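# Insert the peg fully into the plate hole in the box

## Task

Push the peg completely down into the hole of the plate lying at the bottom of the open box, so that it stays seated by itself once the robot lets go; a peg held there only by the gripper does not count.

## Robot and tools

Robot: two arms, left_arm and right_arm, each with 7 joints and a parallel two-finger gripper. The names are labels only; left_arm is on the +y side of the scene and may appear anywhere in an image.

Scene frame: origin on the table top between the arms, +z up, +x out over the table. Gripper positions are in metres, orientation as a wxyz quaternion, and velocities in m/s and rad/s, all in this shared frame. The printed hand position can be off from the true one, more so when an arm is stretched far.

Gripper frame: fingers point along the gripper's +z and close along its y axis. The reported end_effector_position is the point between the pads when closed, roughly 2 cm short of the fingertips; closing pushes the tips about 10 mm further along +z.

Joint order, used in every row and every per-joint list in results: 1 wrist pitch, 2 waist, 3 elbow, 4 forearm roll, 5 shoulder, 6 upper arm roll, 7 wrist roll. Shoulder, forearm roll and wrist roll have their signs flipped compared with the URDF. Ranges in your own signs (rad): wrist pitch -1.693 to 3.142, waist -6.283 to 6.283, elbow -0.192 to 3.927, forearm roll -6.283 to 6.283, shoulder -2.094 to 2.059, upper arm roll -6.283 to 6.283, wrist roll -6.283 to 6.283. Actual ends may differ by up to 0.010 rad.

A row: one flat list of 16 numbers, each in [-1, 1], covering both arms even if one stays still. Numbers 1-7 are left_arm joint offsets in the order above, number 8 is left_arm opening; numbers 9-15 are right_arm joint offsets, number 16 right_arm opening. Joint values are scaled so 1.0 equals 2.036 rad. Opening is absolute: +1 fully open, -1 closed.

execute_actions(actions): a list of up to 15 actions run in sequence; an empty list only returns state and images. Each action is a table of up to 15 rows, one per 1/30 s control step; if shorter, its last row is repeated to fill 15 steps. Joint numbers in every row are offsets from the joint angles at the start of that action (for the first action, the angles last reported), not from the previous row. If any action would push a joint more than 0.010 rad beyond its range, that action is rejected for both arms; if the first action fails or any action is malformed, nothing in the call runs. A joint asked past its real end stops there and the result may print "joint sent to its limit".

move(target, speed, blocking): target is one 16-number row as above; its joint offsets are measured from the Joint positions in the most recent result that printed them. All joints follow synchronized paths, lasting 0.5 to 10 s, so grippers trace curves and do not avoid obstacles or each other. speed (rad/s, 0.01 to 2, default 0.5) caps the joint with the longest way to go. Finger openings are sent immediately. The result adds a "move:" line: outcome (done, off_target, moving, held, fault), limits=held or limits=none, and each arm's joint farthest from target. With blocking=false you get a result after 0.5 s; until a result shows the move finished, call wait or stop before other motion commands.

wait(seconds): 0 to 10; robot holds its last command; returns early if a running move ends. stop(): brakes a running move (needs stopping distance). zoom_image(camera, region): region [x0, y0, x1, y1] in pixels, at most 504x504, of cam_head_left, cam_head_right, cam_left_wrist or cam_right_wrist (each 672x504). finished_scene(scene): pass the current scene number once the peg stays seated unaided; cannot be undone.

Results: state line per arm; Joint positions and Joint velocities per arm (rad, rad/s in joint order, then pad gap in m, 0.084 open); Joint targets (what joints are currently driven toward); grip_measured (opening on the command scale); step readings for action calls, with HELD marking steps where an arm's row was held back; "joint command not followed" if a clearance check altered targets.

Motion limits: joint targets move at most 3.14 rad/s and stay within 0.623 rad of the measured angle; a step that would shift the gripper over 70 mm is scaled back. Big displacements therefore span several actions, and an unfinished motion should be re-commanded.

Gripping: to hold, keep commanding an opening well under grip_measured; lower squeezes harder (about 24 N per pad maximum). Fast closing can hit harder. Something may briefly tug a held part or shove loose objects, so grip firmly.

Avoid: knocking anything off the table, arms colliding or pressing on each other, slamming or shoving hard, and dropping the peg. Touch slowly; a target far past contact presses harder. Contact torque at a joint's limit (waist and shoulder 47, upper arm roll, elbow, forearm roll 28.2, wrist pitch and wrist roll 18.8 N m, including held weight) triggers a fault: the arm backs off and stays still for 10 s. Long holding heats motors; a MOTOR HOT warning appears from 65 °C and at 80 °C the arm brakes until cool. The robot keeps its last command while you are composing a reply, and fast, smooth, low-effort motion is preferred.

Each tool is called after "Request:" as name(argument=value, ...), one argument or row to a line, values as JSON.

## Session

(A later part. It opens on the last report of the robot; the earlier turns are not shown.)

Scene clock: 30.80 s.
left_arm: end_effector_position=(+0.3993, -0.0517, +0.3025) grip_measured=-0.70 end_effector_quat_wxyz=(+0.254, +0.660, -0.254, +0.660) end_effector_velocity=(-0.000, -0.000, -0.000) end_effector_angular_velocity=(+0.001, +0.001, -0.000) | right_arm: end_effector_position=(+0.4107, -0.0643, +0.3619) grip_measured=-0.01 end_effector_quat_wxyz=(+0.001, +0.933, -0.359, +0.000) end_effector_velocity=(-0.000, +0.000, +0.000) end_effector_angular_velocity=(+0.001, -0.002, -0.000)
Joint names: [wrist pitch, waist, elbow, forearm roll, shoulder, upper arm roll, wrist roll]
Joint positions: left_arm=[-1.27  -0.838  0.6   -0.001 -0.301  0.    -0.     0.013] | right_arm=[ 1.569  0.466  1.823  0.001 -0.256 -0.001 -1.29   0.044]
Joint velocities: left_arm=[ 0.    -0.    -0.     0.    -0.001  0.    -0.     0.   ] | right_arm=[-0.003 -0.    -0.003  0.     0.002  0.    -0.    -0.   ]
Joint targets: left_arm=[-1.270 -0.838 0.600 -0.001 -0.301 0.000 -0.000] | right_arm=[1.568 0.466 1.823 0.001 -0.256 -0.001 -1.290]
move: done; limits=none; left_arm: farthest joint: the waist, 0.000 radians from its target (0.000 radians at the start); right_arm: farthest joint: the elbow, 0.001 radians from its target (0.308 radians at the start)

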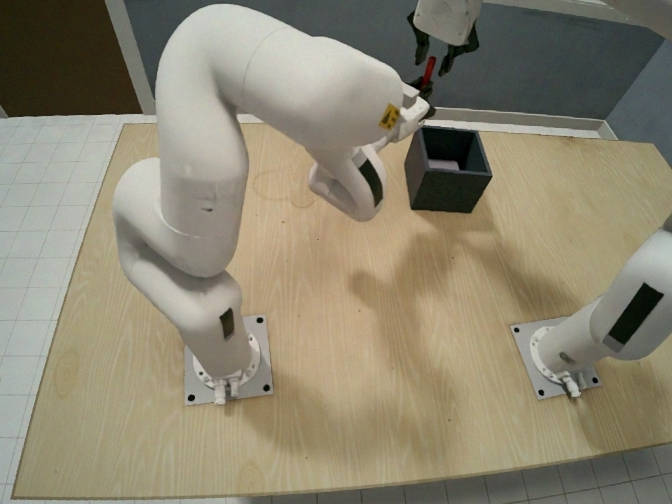

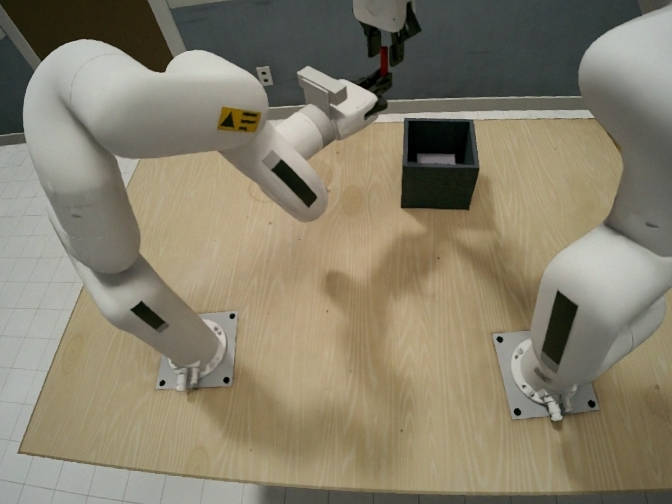

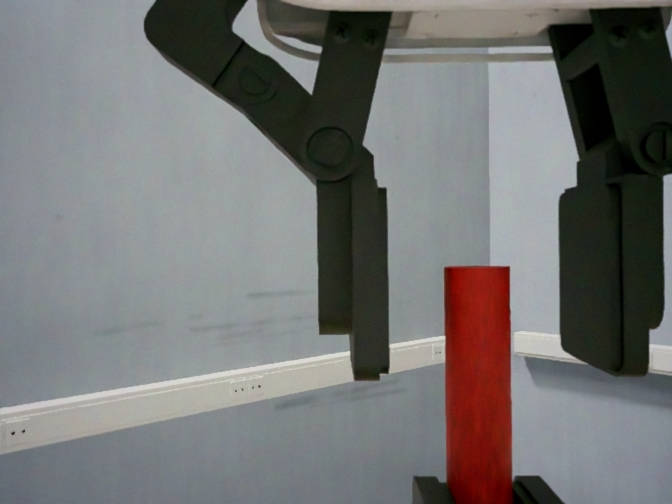

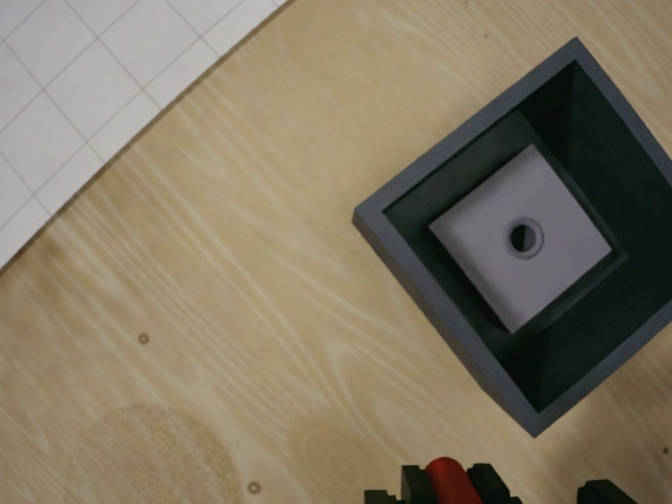

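Request:
execute_actions(
  actions=[
    [[0,0,0,0,0,0,0,-1,0.003,0.001,0.001,0,-0.002,0,0,-0.55]],
    [[0,0,0,0,0,0,0,-1,0,0,0,0,0,0,0,-1]],
    [[0,0,0,0,0,0,0,0.2,0,0,0,0,0,0,0,-1]],
  ],
)

Request:
move(
  target=[-0.11,0,-0.11,0,0,0,0,0.2,0,0,0,0,0,0,0,-1],
  speed=0.4,
)

Scene clock: 38.07 s.
left_arm: end_effector_position=(+0.3988, -0.0522, +0.3025) grip_measured=+0.19 end_effector_quat_wxyz=(+0.254, +0.660, -0.255, +0.659) end_effector_velocity=(-0.001, -0.001, +0.000) end_effector_angular_velocity=(+0.000, -0.001, -0.002) | right_arm: end_effector_position=(+0.4096, -0.0637, +0.3602) grip_measured=-0.70 end_effector_quat_wxyz=(+0.004, +0.934, -0.358, -0.002) end_effector_velocity=(+0.001, +0.000, -0.000) end_effector_angular_velocity=(+0.002, -0.002, -0.000)
Joint names: [wrist pitch, waist, elbow, forearm roll, shoulder, upper arm roll, wrist roll]
Joint positions: left_arm=[-1.27  -0.838  0.6   -0.001 -0.301 -0.    -0.     0.052] | right_arm=[ 1.574  0.468  1.826  0.001 -0.26  -0.    -1.29   0.013]
Joint velocities: left_arm=[ 0.     0.001 -0.    -0.001  0.001 -0.001 -0.    -0.   ] | right_arm=[-0.003 -0.001  0.    -0.    -0.001  0.     0.    -0.   ]
Joint targets: left_arm=[-1.270 -0.838 0.600 -0.001 -0.301 -0.000 -0.001] | right_arm=[1.574 0.468 1.826 0.001 -0.260 -0.000 -1.290]
Step readings (joint positions; steps 1 to 15: 1st action; 16 to 30: 2nd action; 31 to 45: 3rd action):
0: left_arm=[-1.270 -0.838 0.600 -0.001 -0.301 0.000 -0.000] | right_arm=[1.568 0.466 1.823 0.001 -0.256 -0.001 -1.290]
1: left_arm=[-1.270 -0.838 0.600 -0.001 -0.301 0.000 -0.000] | right_arm=[1.569 0.466 1.823 0.001 -0.256 -0.001 -1.290]
2: left_arm=[-1.270 -0.838 0.600 -0.001 -0.301 0.000 -0.000] | right_arm=[1.570 0.466 1.824 0.001 -0.257 -0.001 -1.290]
4: left_arm=[-1.270 -0.838 0.600 -0.001 -0.301 0.000 -0.000] | right_arm=[1.572 0.467 1.825 0.001 -0.259 -0.001 -1.290]
8: left_arm=[-1.270 -0.838 0.600 -0.001 -0.301 0.000 -0.000] | right_arm=[1.574 0.468 1.825 0.001 -0.260 -0.000 -1.290]
15: left_arm=[-1.270 -0.838 0.600 -0.001 -0.301 0.000 -0.000] | right_arm=[1.575 0.468 1.825 0.001 -0.260 -0.001 -1.290]
16: left_arm=[-1.270 -0.838 0.600 -0.001 -0.301 0.000 -0.001] | right_arm=[1.574 0.468 1.826 0.001 -0.260 -0.001 -1.290]
17: left_arm=[-1.270 -0.839 0.600 -0.002 -0.301 -0.001 -0.001] | right_arm=[1.574 0.468 1.826 0.001 -0.260 -0.000 -1.290]
19: left_arm=[-1.270 -0.839 0.600 -0.002 -0.301 -0.001 -0.001] | right_arm=[1.574 0.468 1.826 0.001 -0.260 -0.000 -1.290]
23: left_arm=[-1.270 -0.839 0.600 -0.001 -0.301 -0.001 -0.001] | right_arm=[1.574 0.468 1.826 0.001 -0.260 -0.000 -1.290]
30: left_arm=[-1.270 -0.838 0.600 -0.001 -0.301 -0.000 -0.001] | right_arm=[1.574 0.468 1.826 0.001 -0.260 -0.000 -1.290]
31: left_arm=[-1.270 -0.838 0.600 -0.001 -0.301 -0.000 -0.000] | right_arm=[1.574 0.468 1.826 0.001 -0.260 -0.000 -1.290]
32: left_arm=[-1.270 -0.838 0.600 -0.000 -0.301 0.001 -0.000] | right_arm=[1.575 0.468 1.825 0.001 -0.260 -0.001 -1.290]
34: left_arm=[-1.270 -0.837 0.600 -0.000 -0.301 0.003 -0.000] | right_arm=[1.576 0.468 1.825 0.001 -0.260 -0.001 -1.290]
38: left_arm=[-1.270 -0.838 0.600 -0.001 -0.301 0.001 -0.000] | right_arm=[1.575 0.468 1.825 0.001 -0.260 -0.001 -1.290]
45: Joint positions above

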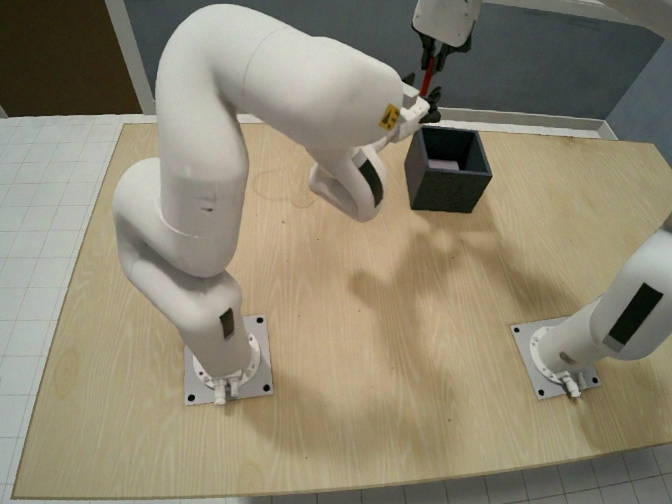

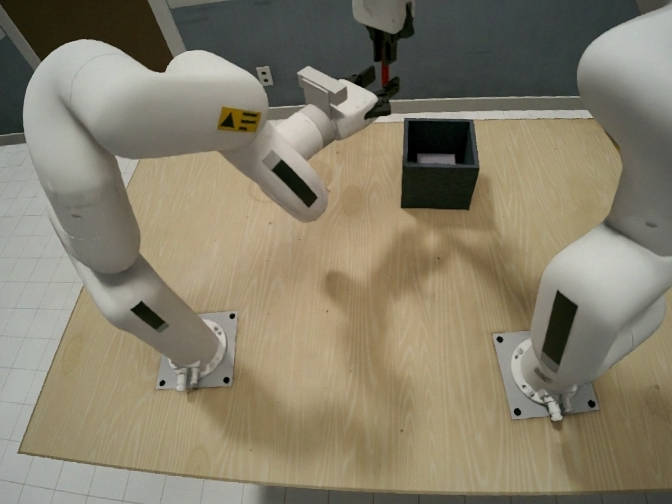

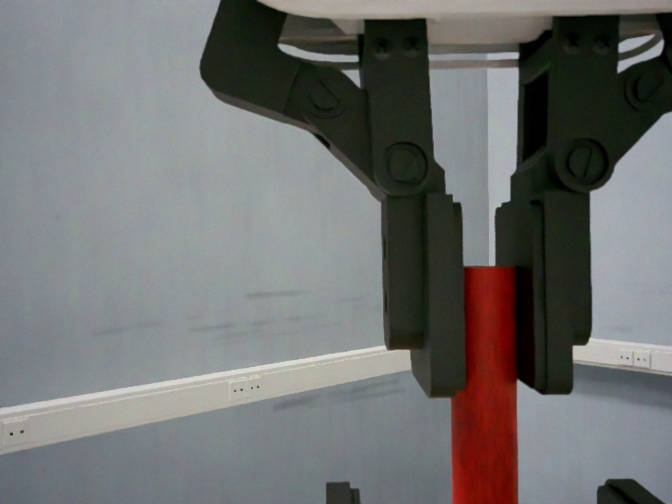

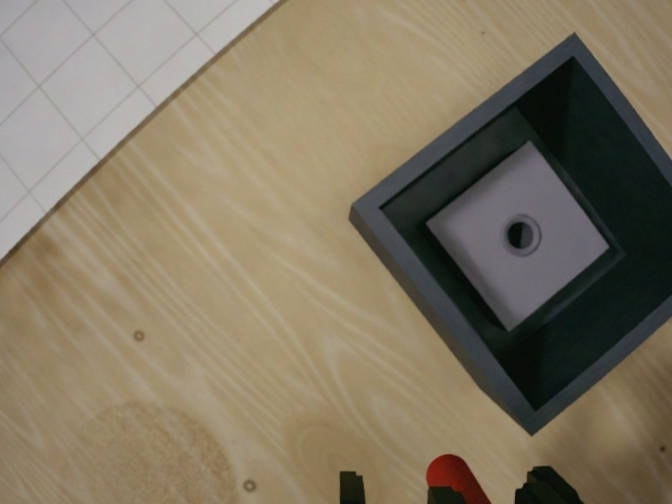

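Scene clock: 39.23 s.
left_arm: end_effector_position=(+0.3456, -0.0041, +0.2714) grip_measured=+0.19 end_effector_quat_wxyz=(+0.254, +0.660, -0.255, +0.659) end_effector_velocity=(-0.001, +0.001, -0.001) end_effector_angular_velocity=(+0.001, +0.000, +0.001) | right_arm: end_effector_position=(+0.4096, -0.0637, +0.3602) grip_measured=-0.70 end_effector_quat_wxyz=(+0.004, +0.934, -0.358, -0.002) end_effector_velocity=(-0.000, +0.000, +0.001) end_effector_angular_velocity=(+0.002, -0.002, +0.001)
Joint names: [wrist pitch, waist, elbow, forearm roll, shoulder, upper arm roll, wrist roll]
Joint positions: left_arm=[-1.494 -0.838  0.377 -0.001 -0.301 -0.    -0.     0.052] | right_arm=[ 1.574  0.468  1.826  0.001 -0.26  -0.    -1.29   0.013]
Joint velocities: left_arm=[-0.003  0.001 -0.003  0.001 -0.001  0.    -0.001  0.   ] | right_arm=[-0.     0.001  0.001 -0.     0.002  0.     0.    -0.   ]
Joint targets: left_arm=[-1.494 -0.838 0.376 -0.001 -0.301 -0.000 -0.000] | right_arm=[1.574 0.468 1.826 0.001 -0.260 -0.000 -1.290]
move: done; limits=none; left_arm: farthest joint: the waist, 0.000 radians from its target (0.000 radians at the start); right_arm: farthest joint: the waist, 0.000 radians from its target (0.000 radians at the start)

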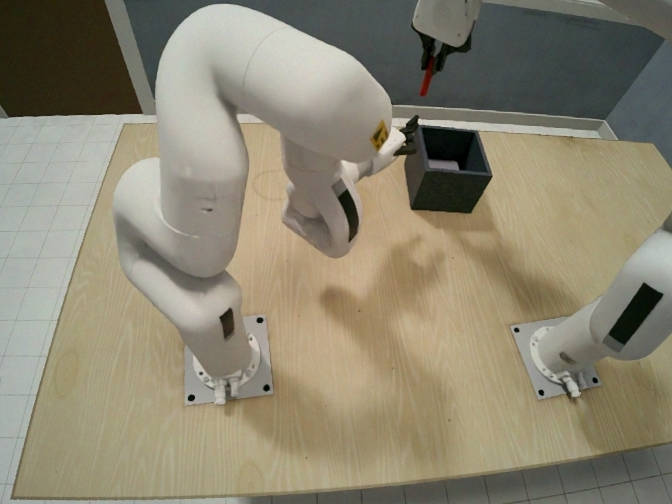

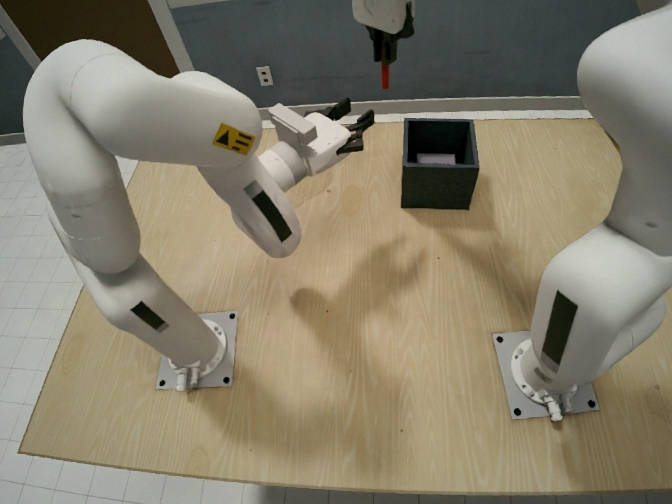

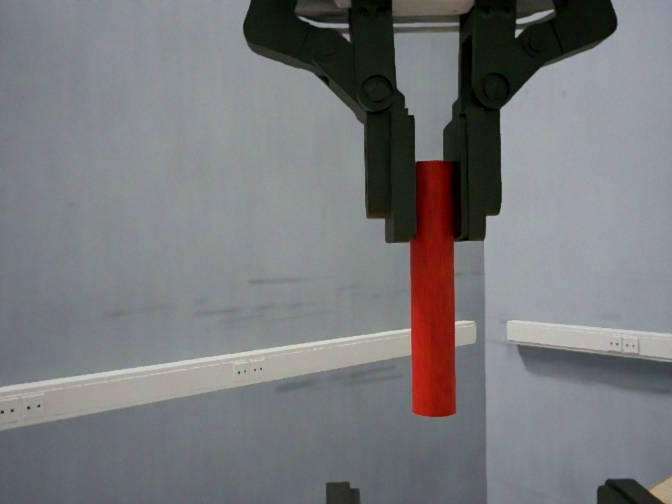

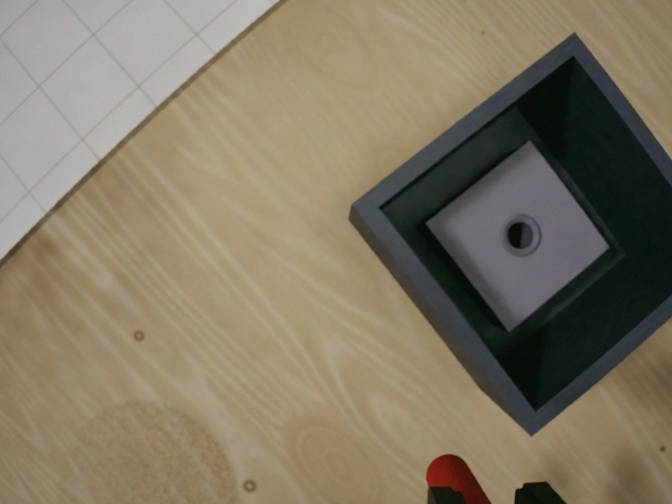

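Request:
move(
  target=[0.2,0.3,0.05,0,0.1,0,0,0.2,-0.2925,-0.1015,-0.353,0,0.0618,0,0.1007,-1],
  speed=0.45,
)

Request:
zoom_image(
  camera="cam_right_wrist",
  region=[336,334,560,504],
)

Scene clock: 43.93 s.
left_arm: end_effector_position=(+0.5148, +0.2586, +0.3141) grip_measured=+0.19 end_effector_quat_wxyz=(+0.042, +0.741, -0.047, +0.668) end_effector_velocity=(+0.000, +0.002, -0.000) end_effector_angular_velocity=(+0.001, +0.001, +0.003) | right_arm: end_effector_position=(+0.4113, -0.1814, +0.1698) grip_measured=-0.70 end_effector_quat_wxyz=(+0.002, +0.934, -0.358, -0.002) end_effector_velocity=(-0.001, -0.000, -0.000) end_effector_angular_velocity=(-0.000, +0.001, +0.001)
Joint names: [wrist pitch, waist, elbow, forearm roll, shoulder, upper arm roll, wrist roll]
Joint positions: left_arm=[-1.087 -0.228  0.478 -0.001 -0.097 -0.    -0.     0.052] | right_arm=[ 0.979  0.262  1.107  0.001 -0.134 -0.    -1.085  0.013]
Joint velocities: left_arm=[ 0.001  0.002  0.    -0.    -0.     0.001 -0.     0.   ] | right_arm=[-0.     0.    -0.003  0.     0.001 -0.     0.001  0.   ]
Joint targets: left_arm=[-1.087 -0.228 0.478 -0.001 -0.097 -0.000 -0.000] | right_arm=[0.979 0.261 1.107 0.001 -0.134 -0.000 -1.085]
move: done; limits=none; left_arm: farthest joint: the waist, 0.001 radians from its target (0.611 radians at the start); right_arm: farthest joint: the waist, 0.000 radians from its target (0.207 radians at the start)

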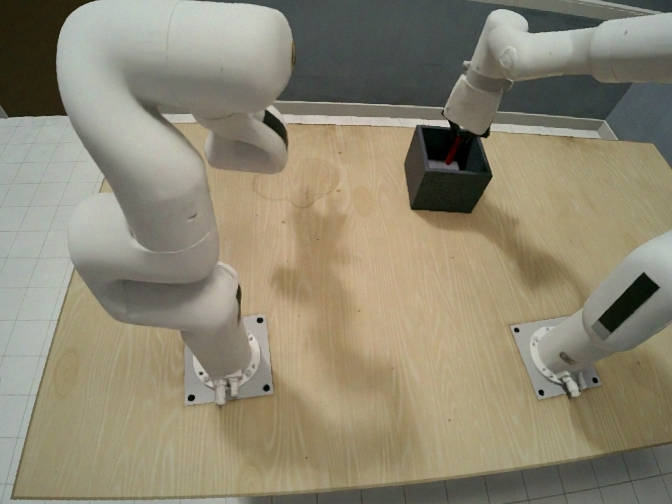

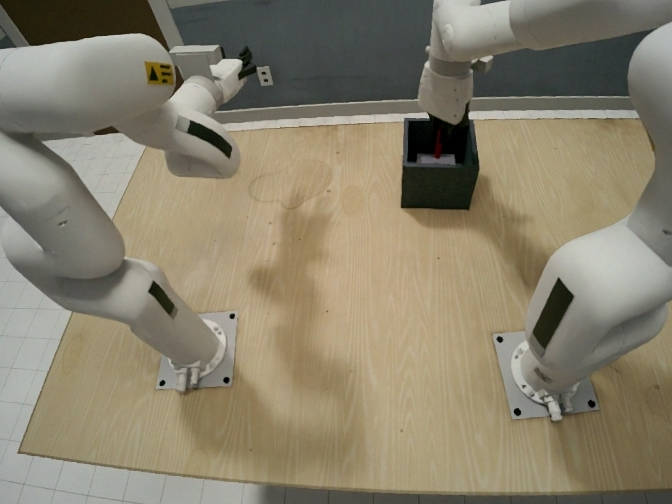

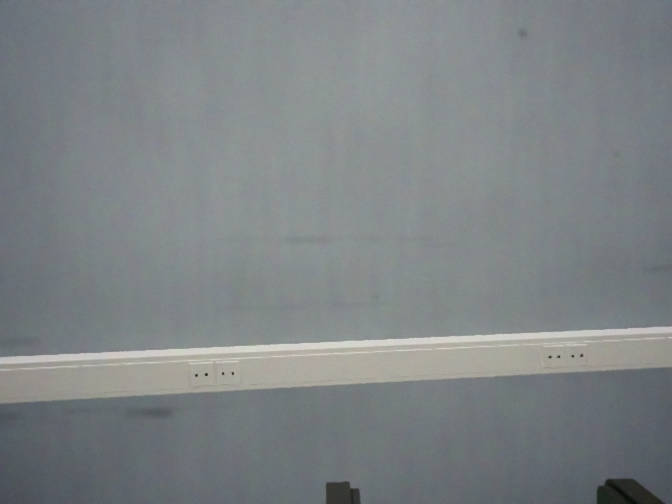

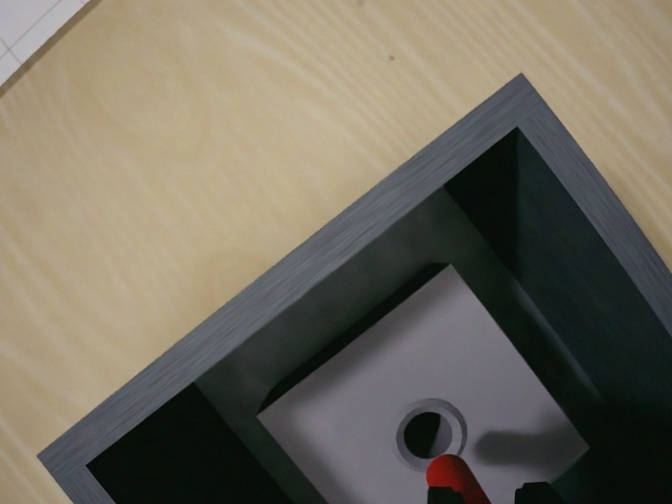

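Region (336, 334, 560, 504) of cam_right_wrist's 672x504 image, scaled by 2.250, with more detail than that image has; it fills the top 382 rows of this view, and the rest is white.

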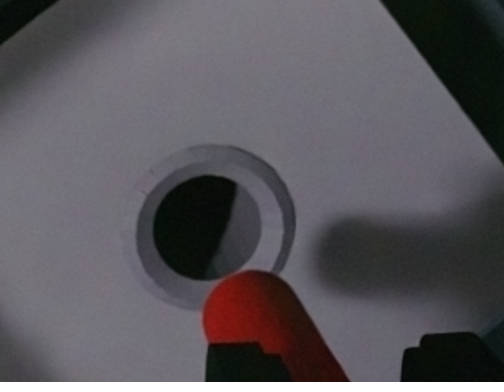

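Request:
move(
  target=[0,0,0,0,0,0,0,0.2,-0.0466,-0.0013,-0.0197,0,-0.0269,0,0,-1],
  speed=0.1,
)

Request:
zoom_image(
  camera="cam_right_wrist",
  region=[336,334,560,504],
)

Scene clock: 52.87 s.
left_arm: end_effector_position=(+0.5148, +0.2586, +0.3141) grip_measured=+0.19 end_effector_quat_wxyz=(+0.042, +0.741, -0.047, +0.668) end_effector_velocity=(-0.000, -0.000, +0.000) end_effector_angular_velocity=(+0.000, -0.000, -0.000) | right_arm: end_effector_position=(+0.4135, -0.1820, +0.1342) grip_measured=-0.70 end_effector_quat_wxyz=(+0.002, +0.933, -0.360, -0.002) end_effector_velocity=(-0.001, -0.000, -0.002) end_effector_angular_velocity=(-0.001, +0.003, -0.000)
Joint names: [wrist pitch, waist, elbow, forearm roll, shoulder, upper arm roll, wrist roll]
Joint positions: left_arm=[-1.087 -0.228  0.478 -0.001 -0.097 -0.    -0.     0.052] | right_arm=[ 0.884  0.259  1.068  0.001 -0.189 -0.    -1.085  0.013]
Joint velocities: left_arm=[ 0.     0.    -0.    -0.001  0.001 -0.     0.    -0.   ] | right_arm=[-0.002 -0.    -0.003 -0.    -0.002 -0.     0.    -0.   ]
Joint targets: left_arm=[-1.087 -0.228 0.478 -0.001 -0.097 -0.000 -0.000] | right_arm=[0.884 0.259 1.067 0.001 -0.189 -0.000 -1.085]
move: done; limits=none; left_arm: farthest joint: the waist, 0.000 radians from its target (0.000 radians at the start); right_arm: farthest joint: the elbow, 0.001 radians from its target (0.040 radians at the start)

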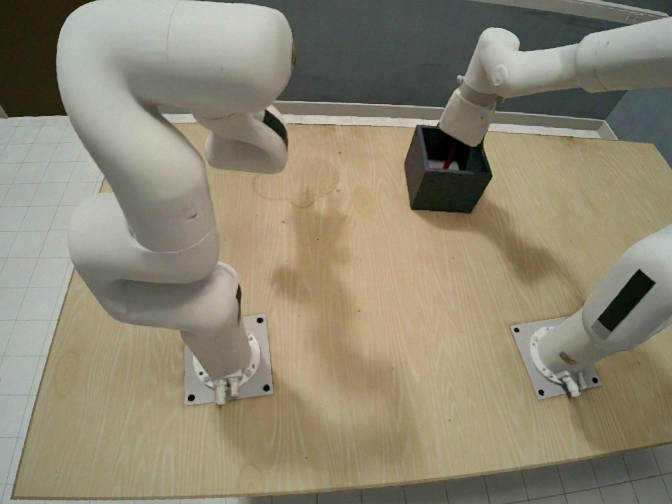

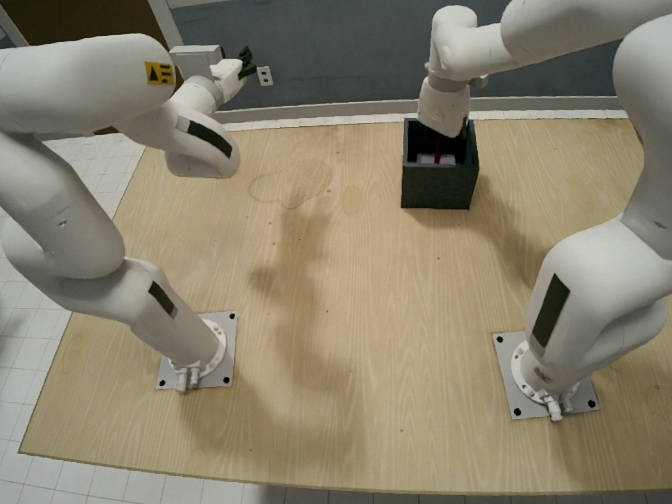

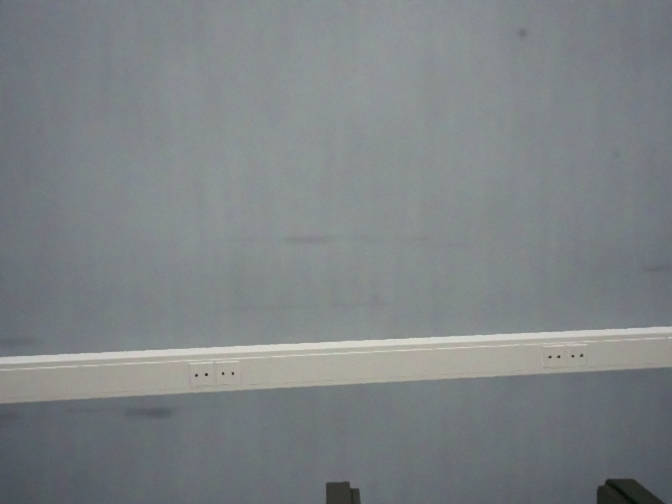

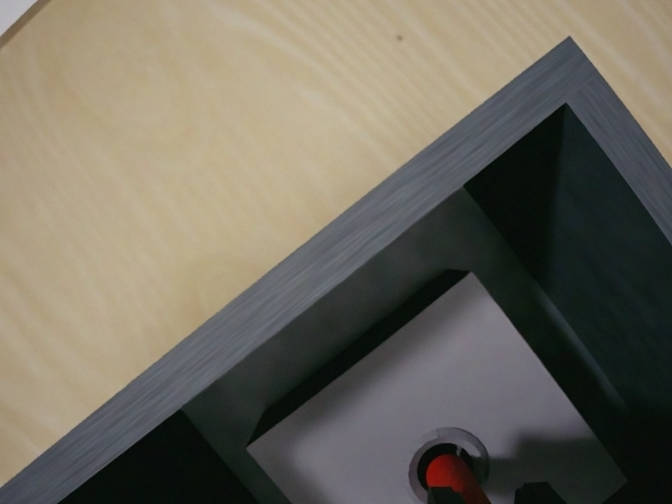

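Region (336, 334, 560, 504) of cam_right_wrist's 672x504 image, scaled by 2.250, with more detail than that image has; it fills the top 382 rows of this view, and the rest is white.

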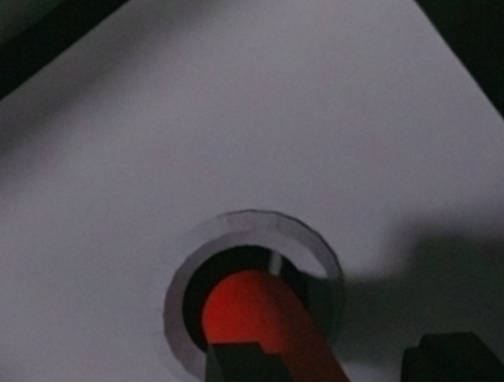

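Request:
move(
  target=[0,0,0,0,0,0,0,0.2,-0.0468,0,-0.0185,0,-0.0283,0,0,-1],
  speed=0.07,
)

Request:
move(
  target=[0,0,0,0,0,0,0,0.2,-0.022,0,-0.0075,0,-0.0145,0,0,-1],
  speed=0.04,
)

Scene clock: 57.63 s.
left_arm: end_effector_position=(+0.5148, +0.2586, +0.3141) grip_measured=+0.19 end_effector_quat_wxyz=(+0.042, +0.741, -0.047, +0.668) end_effector_velocity=(+0.000, +0.000, -0.001) end_effector_angular_velocity=(-0.001, +0.002, +0.000) | right_arm: end_effector_position=(+0.4129, -0.1822, +0.0988) grip_measured=-0.70 end_effector_quat_wxyz=(+0.002, +0.933, -0.360, -0.002) end_effector_velocity=(+0.001, +0.000, -0.000) end_effector_angular_velocity=(+0.002, -0.003, -0.000)
Joint names: [wrist pitch, waist, elbow, forearm roll, shoulder, upper arm roll, wrist roll]
Joint positions: left_arm=[-1.087 -0.228  0.478 -0.001 -0.097 -0.    -0.     0.052] | right_arm=[ 0.789  0.259  1.03   0.001 -0.246 -0.    -1.085  0.013]
Joint velocities: left_arm=[ 0.    -0.     0.     0.    -0.001 -0.     0.001 -0.   ] | right_arm=[-0.006 -0.    -0.001 -0.    -0.001  0.     0.    -0.   ]
Joint targets: left_arm=[-1.087 -0.228 0.478 -0.001 -0.097 -0.000 -0.000] | right_arm=[0.789 0.259 1.030 0.001 -0.246 -0.000 -1.085]
move: done; limits=none; left_arm: farthest joint: the waist, 0.000 radians from its target (0.000 radians at the start); right_arm: farthest joint: the shoulder, 0.001 radians from its target (0.058 radians at the start)

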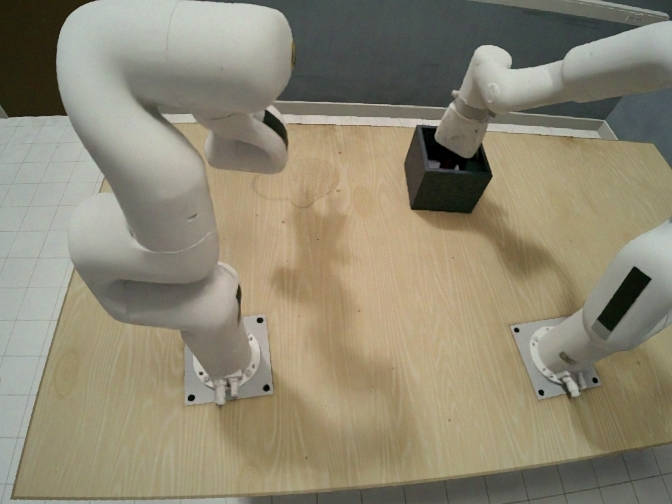

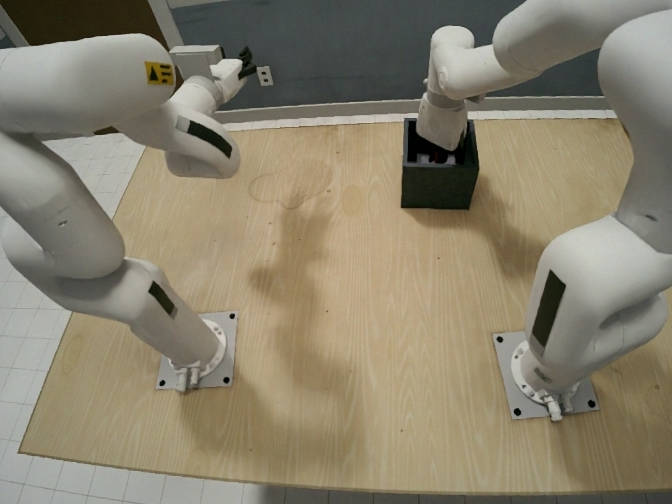

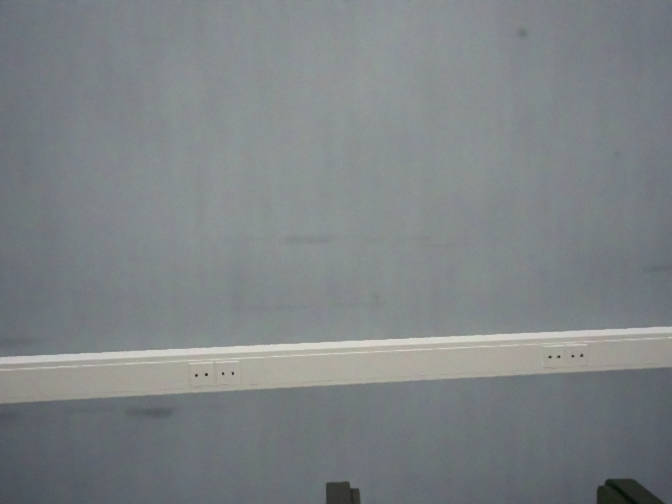

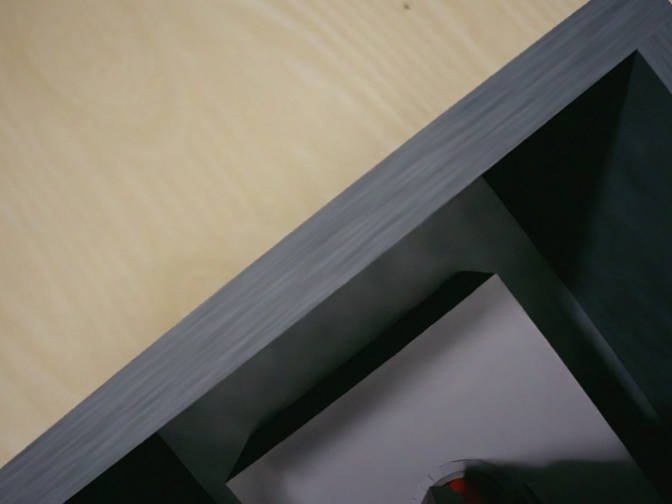

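Scene clock: 59.03 s.
left_arm: end_effector_position=(+0.5148, +0.2586, +0.3141) grip_measured=+0.19 end_effector_quat_wxyz=(+0.042, +0.741, -0.047, +0.668) end_effector_velocity=(-0.000, +0.000, +0.001) end_effector_angular_velocity=(+0.001, -0.002, -0.000) | right_arm: end_effector_position=(+0.4127, -0.1823, +0.0828) grip_measured=-0.70 end_effector_quat_wxyz=(+0.001, +0.933, -0.360, -0.001) end_effector_velocity=(-0.000, +0.001, -0.001) end_effector_angular_velocity=(+0.001, -0.001, +0.002)
Joint names: [wrist pitch, waist, elbow, forearm roll, shoulder, upper arm roll, wrist roll]
Joint positions: left_arm=[-1.087 -0.228  0.478 -0.001 -0.097 -0.    -0.     0.052] | right_arm=[ 0.745  0.259  1.016  0.001 -0.274 -0.    -1.085  0.013]
Joint velocities: left_arm=[-0.     0.     0.    -0.     0.002 -0.    -0.001 -0.   ] | right_arm=[-0.004  0.001 -0.002 -0.    -0.001  0.     0.001  0.   ]
Joint targets: left_arm=[-1.087 -0.228 0.478 -0.001 -0.097 -0.000 -0.000] | right_arm=[0.744 0.259 1.015 0.001 -0.276 -0.000 -1.085]
move: done; limits=none; left_arm: farthest joint: the waist, 0.000 radians from its target (0.000 radians at the start); right_arm: farthest joint: the shoulder, 0.001 radians from its target (0.029 radians at the start)

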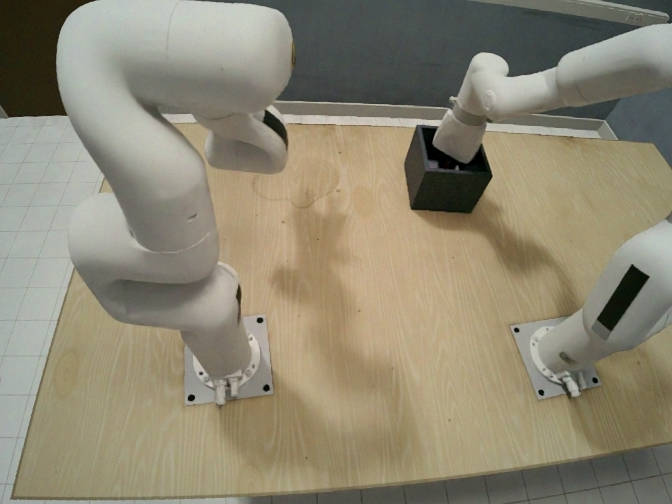

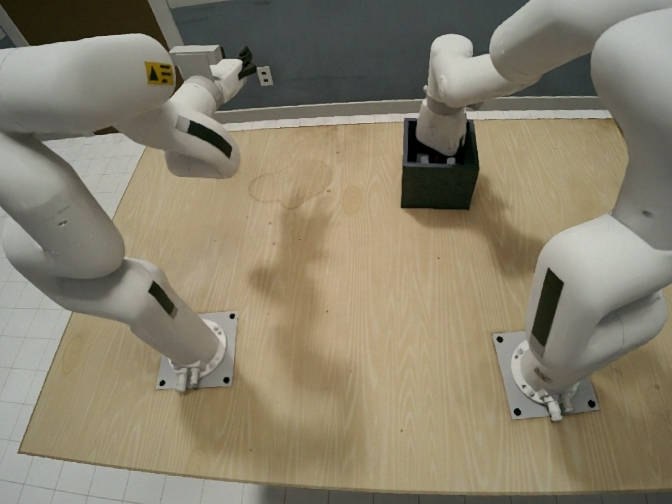

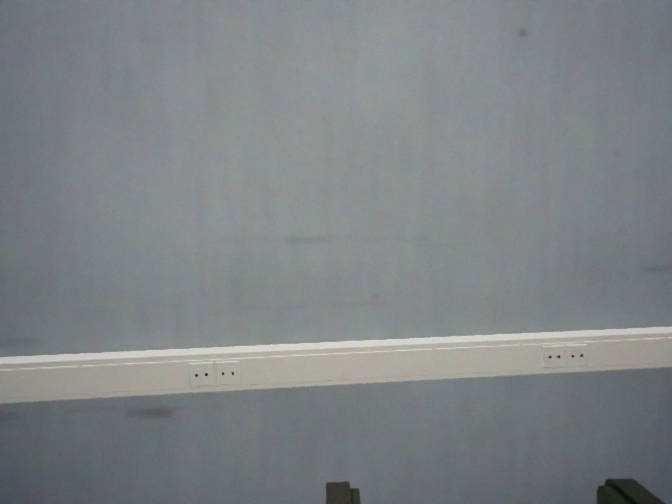

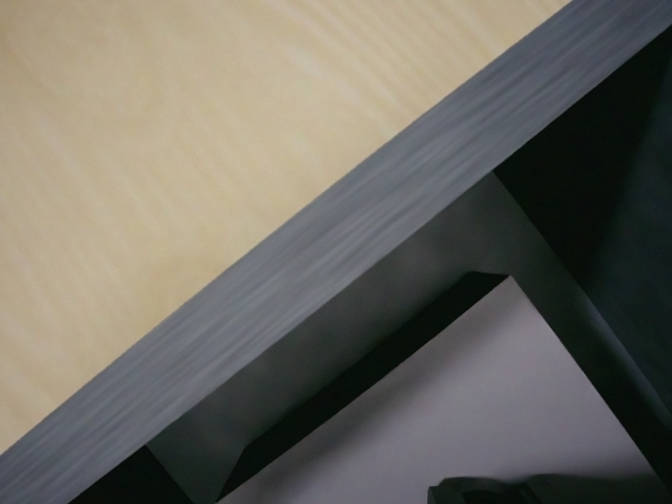

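Request:
execute_actions(
  actions=[
    [[0,0,0,0,0,0,0,0.2,0,0,0,0,0,0,0,-0.45]],
  ],
)

Request:
move(
  target=[0,0,0,0,0,0,0,0.2,0.115,0,0.045,0,0.069,0,0,-0.45],
  speed=0.3,
)

Scene clock: 61.60 s.
left_arm: end_effector_position=(+0.5148, +0.2586, +0.3141) grip_measured=+0.19 end_effector_quat_wxyz=(+0.042, +0.741, -0.047, +0.668) end_effector_velocity=(+0.000, +0.000, -0.000) end_effector_angular_velocity=(-0.001, +0.001, +0.000) | right_arm: end_effector_position=(+0.4114, -0.1823, +0.0813) grip_measured=-0.47 end_effector_quat_wxyz=(+0.003, +0.933, -0.359, -0.003) end_effector_velocity=(+0.001, +0.003, +0.001) end_effector_angular_velocity=(+0.003, -0.004, +0.004)
Joint names: [wrist pitch, waist, elbow, forearm roll, shoulder, upper arm roll, wrist roll]
Joint positions: left_arm=[-1.087 -0.228  0.478 -0.001 -0.097 -0.    -0.     0.052] | right_arm=[ 0.745  0.259  1.014  0.001 -0.276  0.    -1.085  0.024]
Joint velocities: left_arm=[-0.     0.    -0.    -0.    -0.001  0.     0.001 -0.   ] | right_arm=[-0.002  0.001  0.002 -0.001  0.     0.004 -0.     0.   ]
Joint targets: left_arm=[-1.087 -0.228 0.478 -0.001 -0.097 -0.000 -0.000] | right_arm=[0.745 0.259 1.016 0.001 -0.274 -0.000 -1.085]
Step readings (joint positions):
0: left_arm=[-1.087 -0.228 0.478 -0.001 -0.097 -0.000 -0.000] | right_arm=[0.744 0.259 1.015 0.001 -0.275 -0.000 -1.085]
1: left_arm=[-1.087 -0.228 0.478 -0.001 -0.097 -0.000 -0.000] | right_arm=[0.744 0.259 1.015 0.001 -0.275 -0.000 -1.085]
2: left_arm=[-1.087 -0.228 0.478 -0.001 -0.097 -0.000 -0.000] | right_arm=[0.745 0.259 1.013 0.001 -0.277 -0.000 -1.085]
4: left_arm=[-1.087 -0.228 0.478 -0.001 -0.097 -0.000 -0.000] | right_arm=[0.746 0.259 1.013 0.001 -0.276 -0.001 -1.085]
8: left_arm=[-1.087 -0.228 0.478 -0.001 -0.097 -0.000 -0.000] | right_arm=[0.746 0.259 1.013 0.001 -0.276 -0.001 -1.085]
15: Joint positions above

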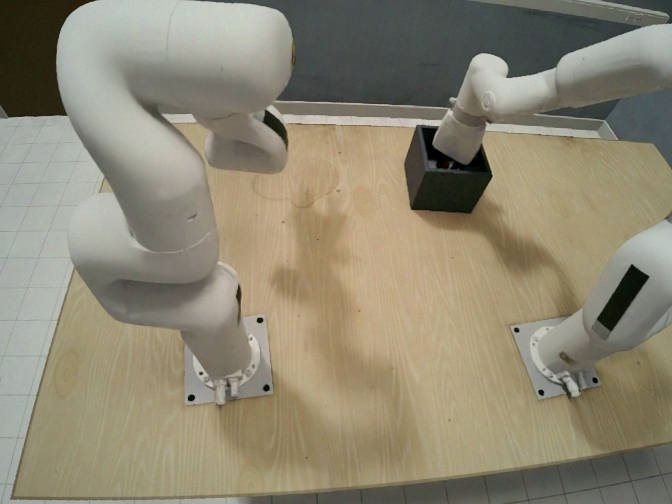

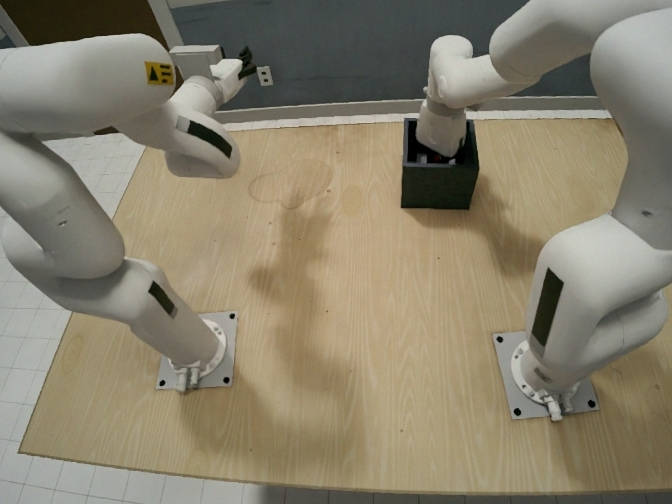

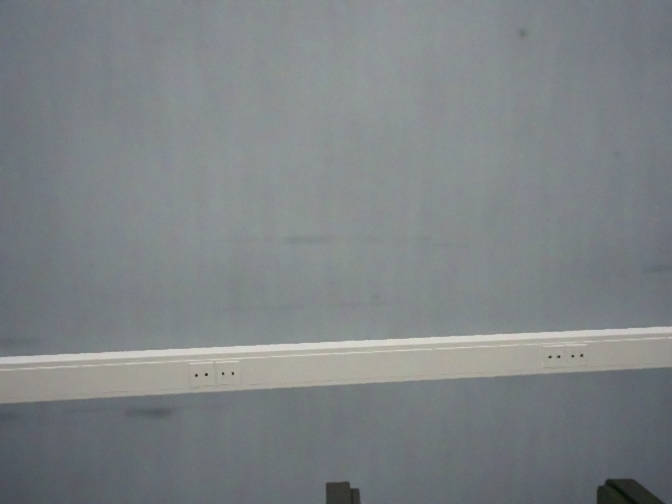

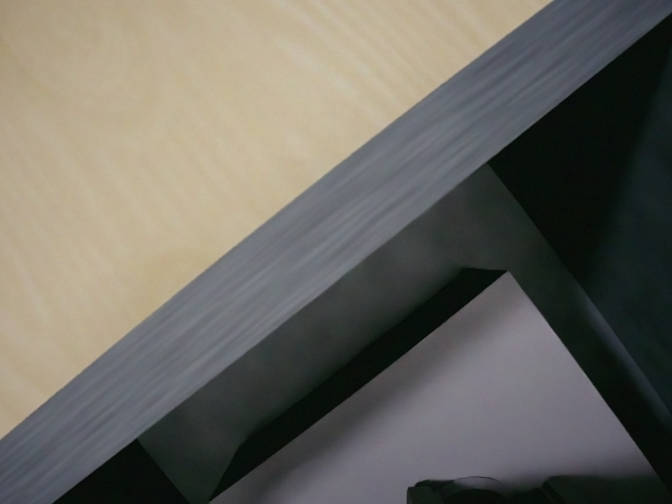

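Scene clock: 62.93 s.
left_arm: end_effector_position=(+0.5148, +0.2586, +0.3141) grip_measured=+0.19 end_effector_quat_wxyz=(+0.042, +0.741, -0.047, +0.668) end_effector_velocity=(-0.000, -0.000, +0.000) end_effector_angular_velocity=(-0.001, -0.001, -0.000) | right_arm: end_effector_position=(+0.4107, -0.1826, +0.1680) grip_measured=-0.47 end_effector_quat_wxyz=(+0.004, +0.933, -0.359, -0.003) end_effector_velocity=(+0.001, -0.000, +0.002) end_effector_angular_velocity=(+0.001, -0.004, -0.003)
Joint names: [wrist pitch, waist, elbow, forearm roll, shoulder, upper arm roll, wrist roll]
Joint positions: left_arm=[-1.087 -0.228  0.478 -0.001 -0.097 -0.    -0.     0.052] | right_arm=[ 0.979  0.259  1.105  0.001 -0.136  0.    -1.085  0.024]
Joint velocities: left_arm=[-0.    -0.001  0.     0.     0.001 -0.     0.    -0.   ] | right_arm=[ 0.002 -0.001  0.003 -0.     0.003  0.    -0.002  0.   ]
Joint targets: left_arm=[-1.087 -0.228 0.478 -0.001 -0.097 -0.000 -0.000] | right_arm=[0.979 0.259 1.106 0.001 -0.136 0.000 -1.085]
move: done; limits=none; left_arm: farthest joint: the waist, 0.000 radians from its target (0.000 radians at the start); right_arm: farthest joint: the shoulder, 0.001 radians from its target (0.141 radians at the start)

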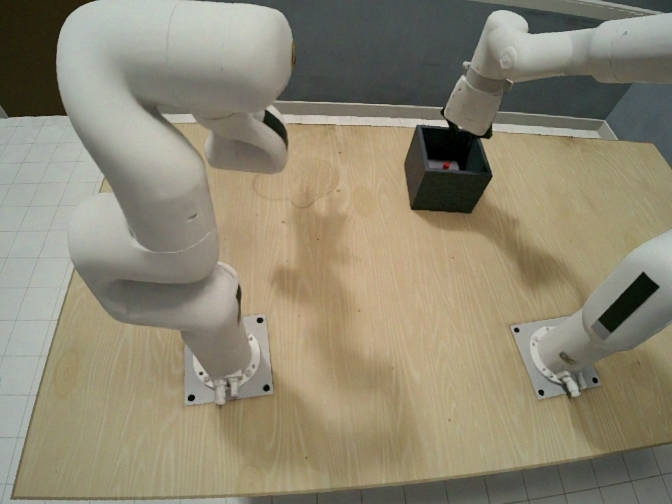

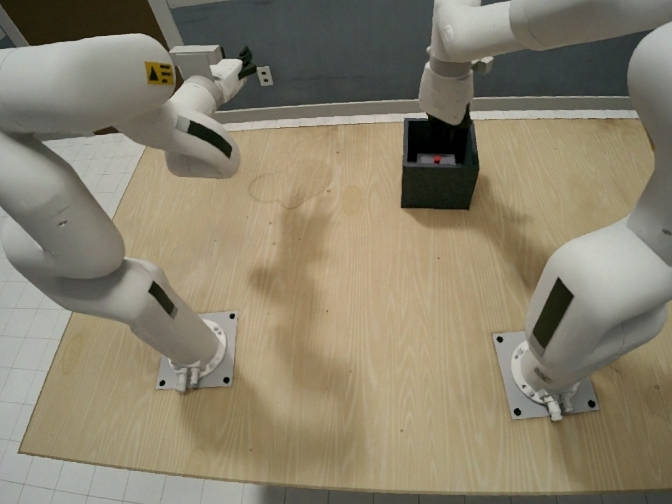

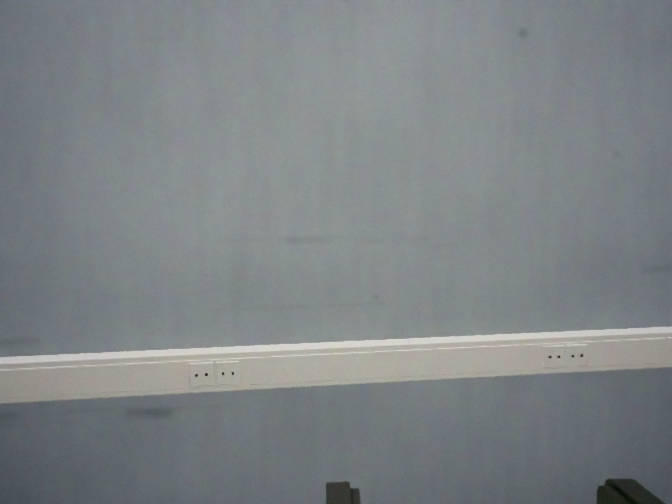

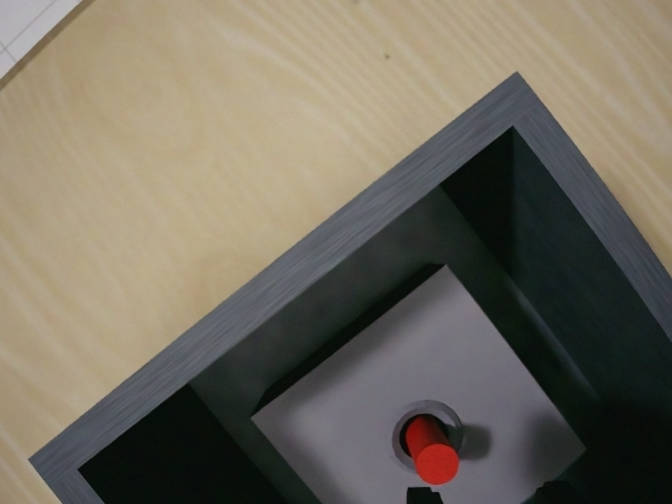

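Request:
finished_scene(
  scene=2,
)

The scene is finished: the task was done.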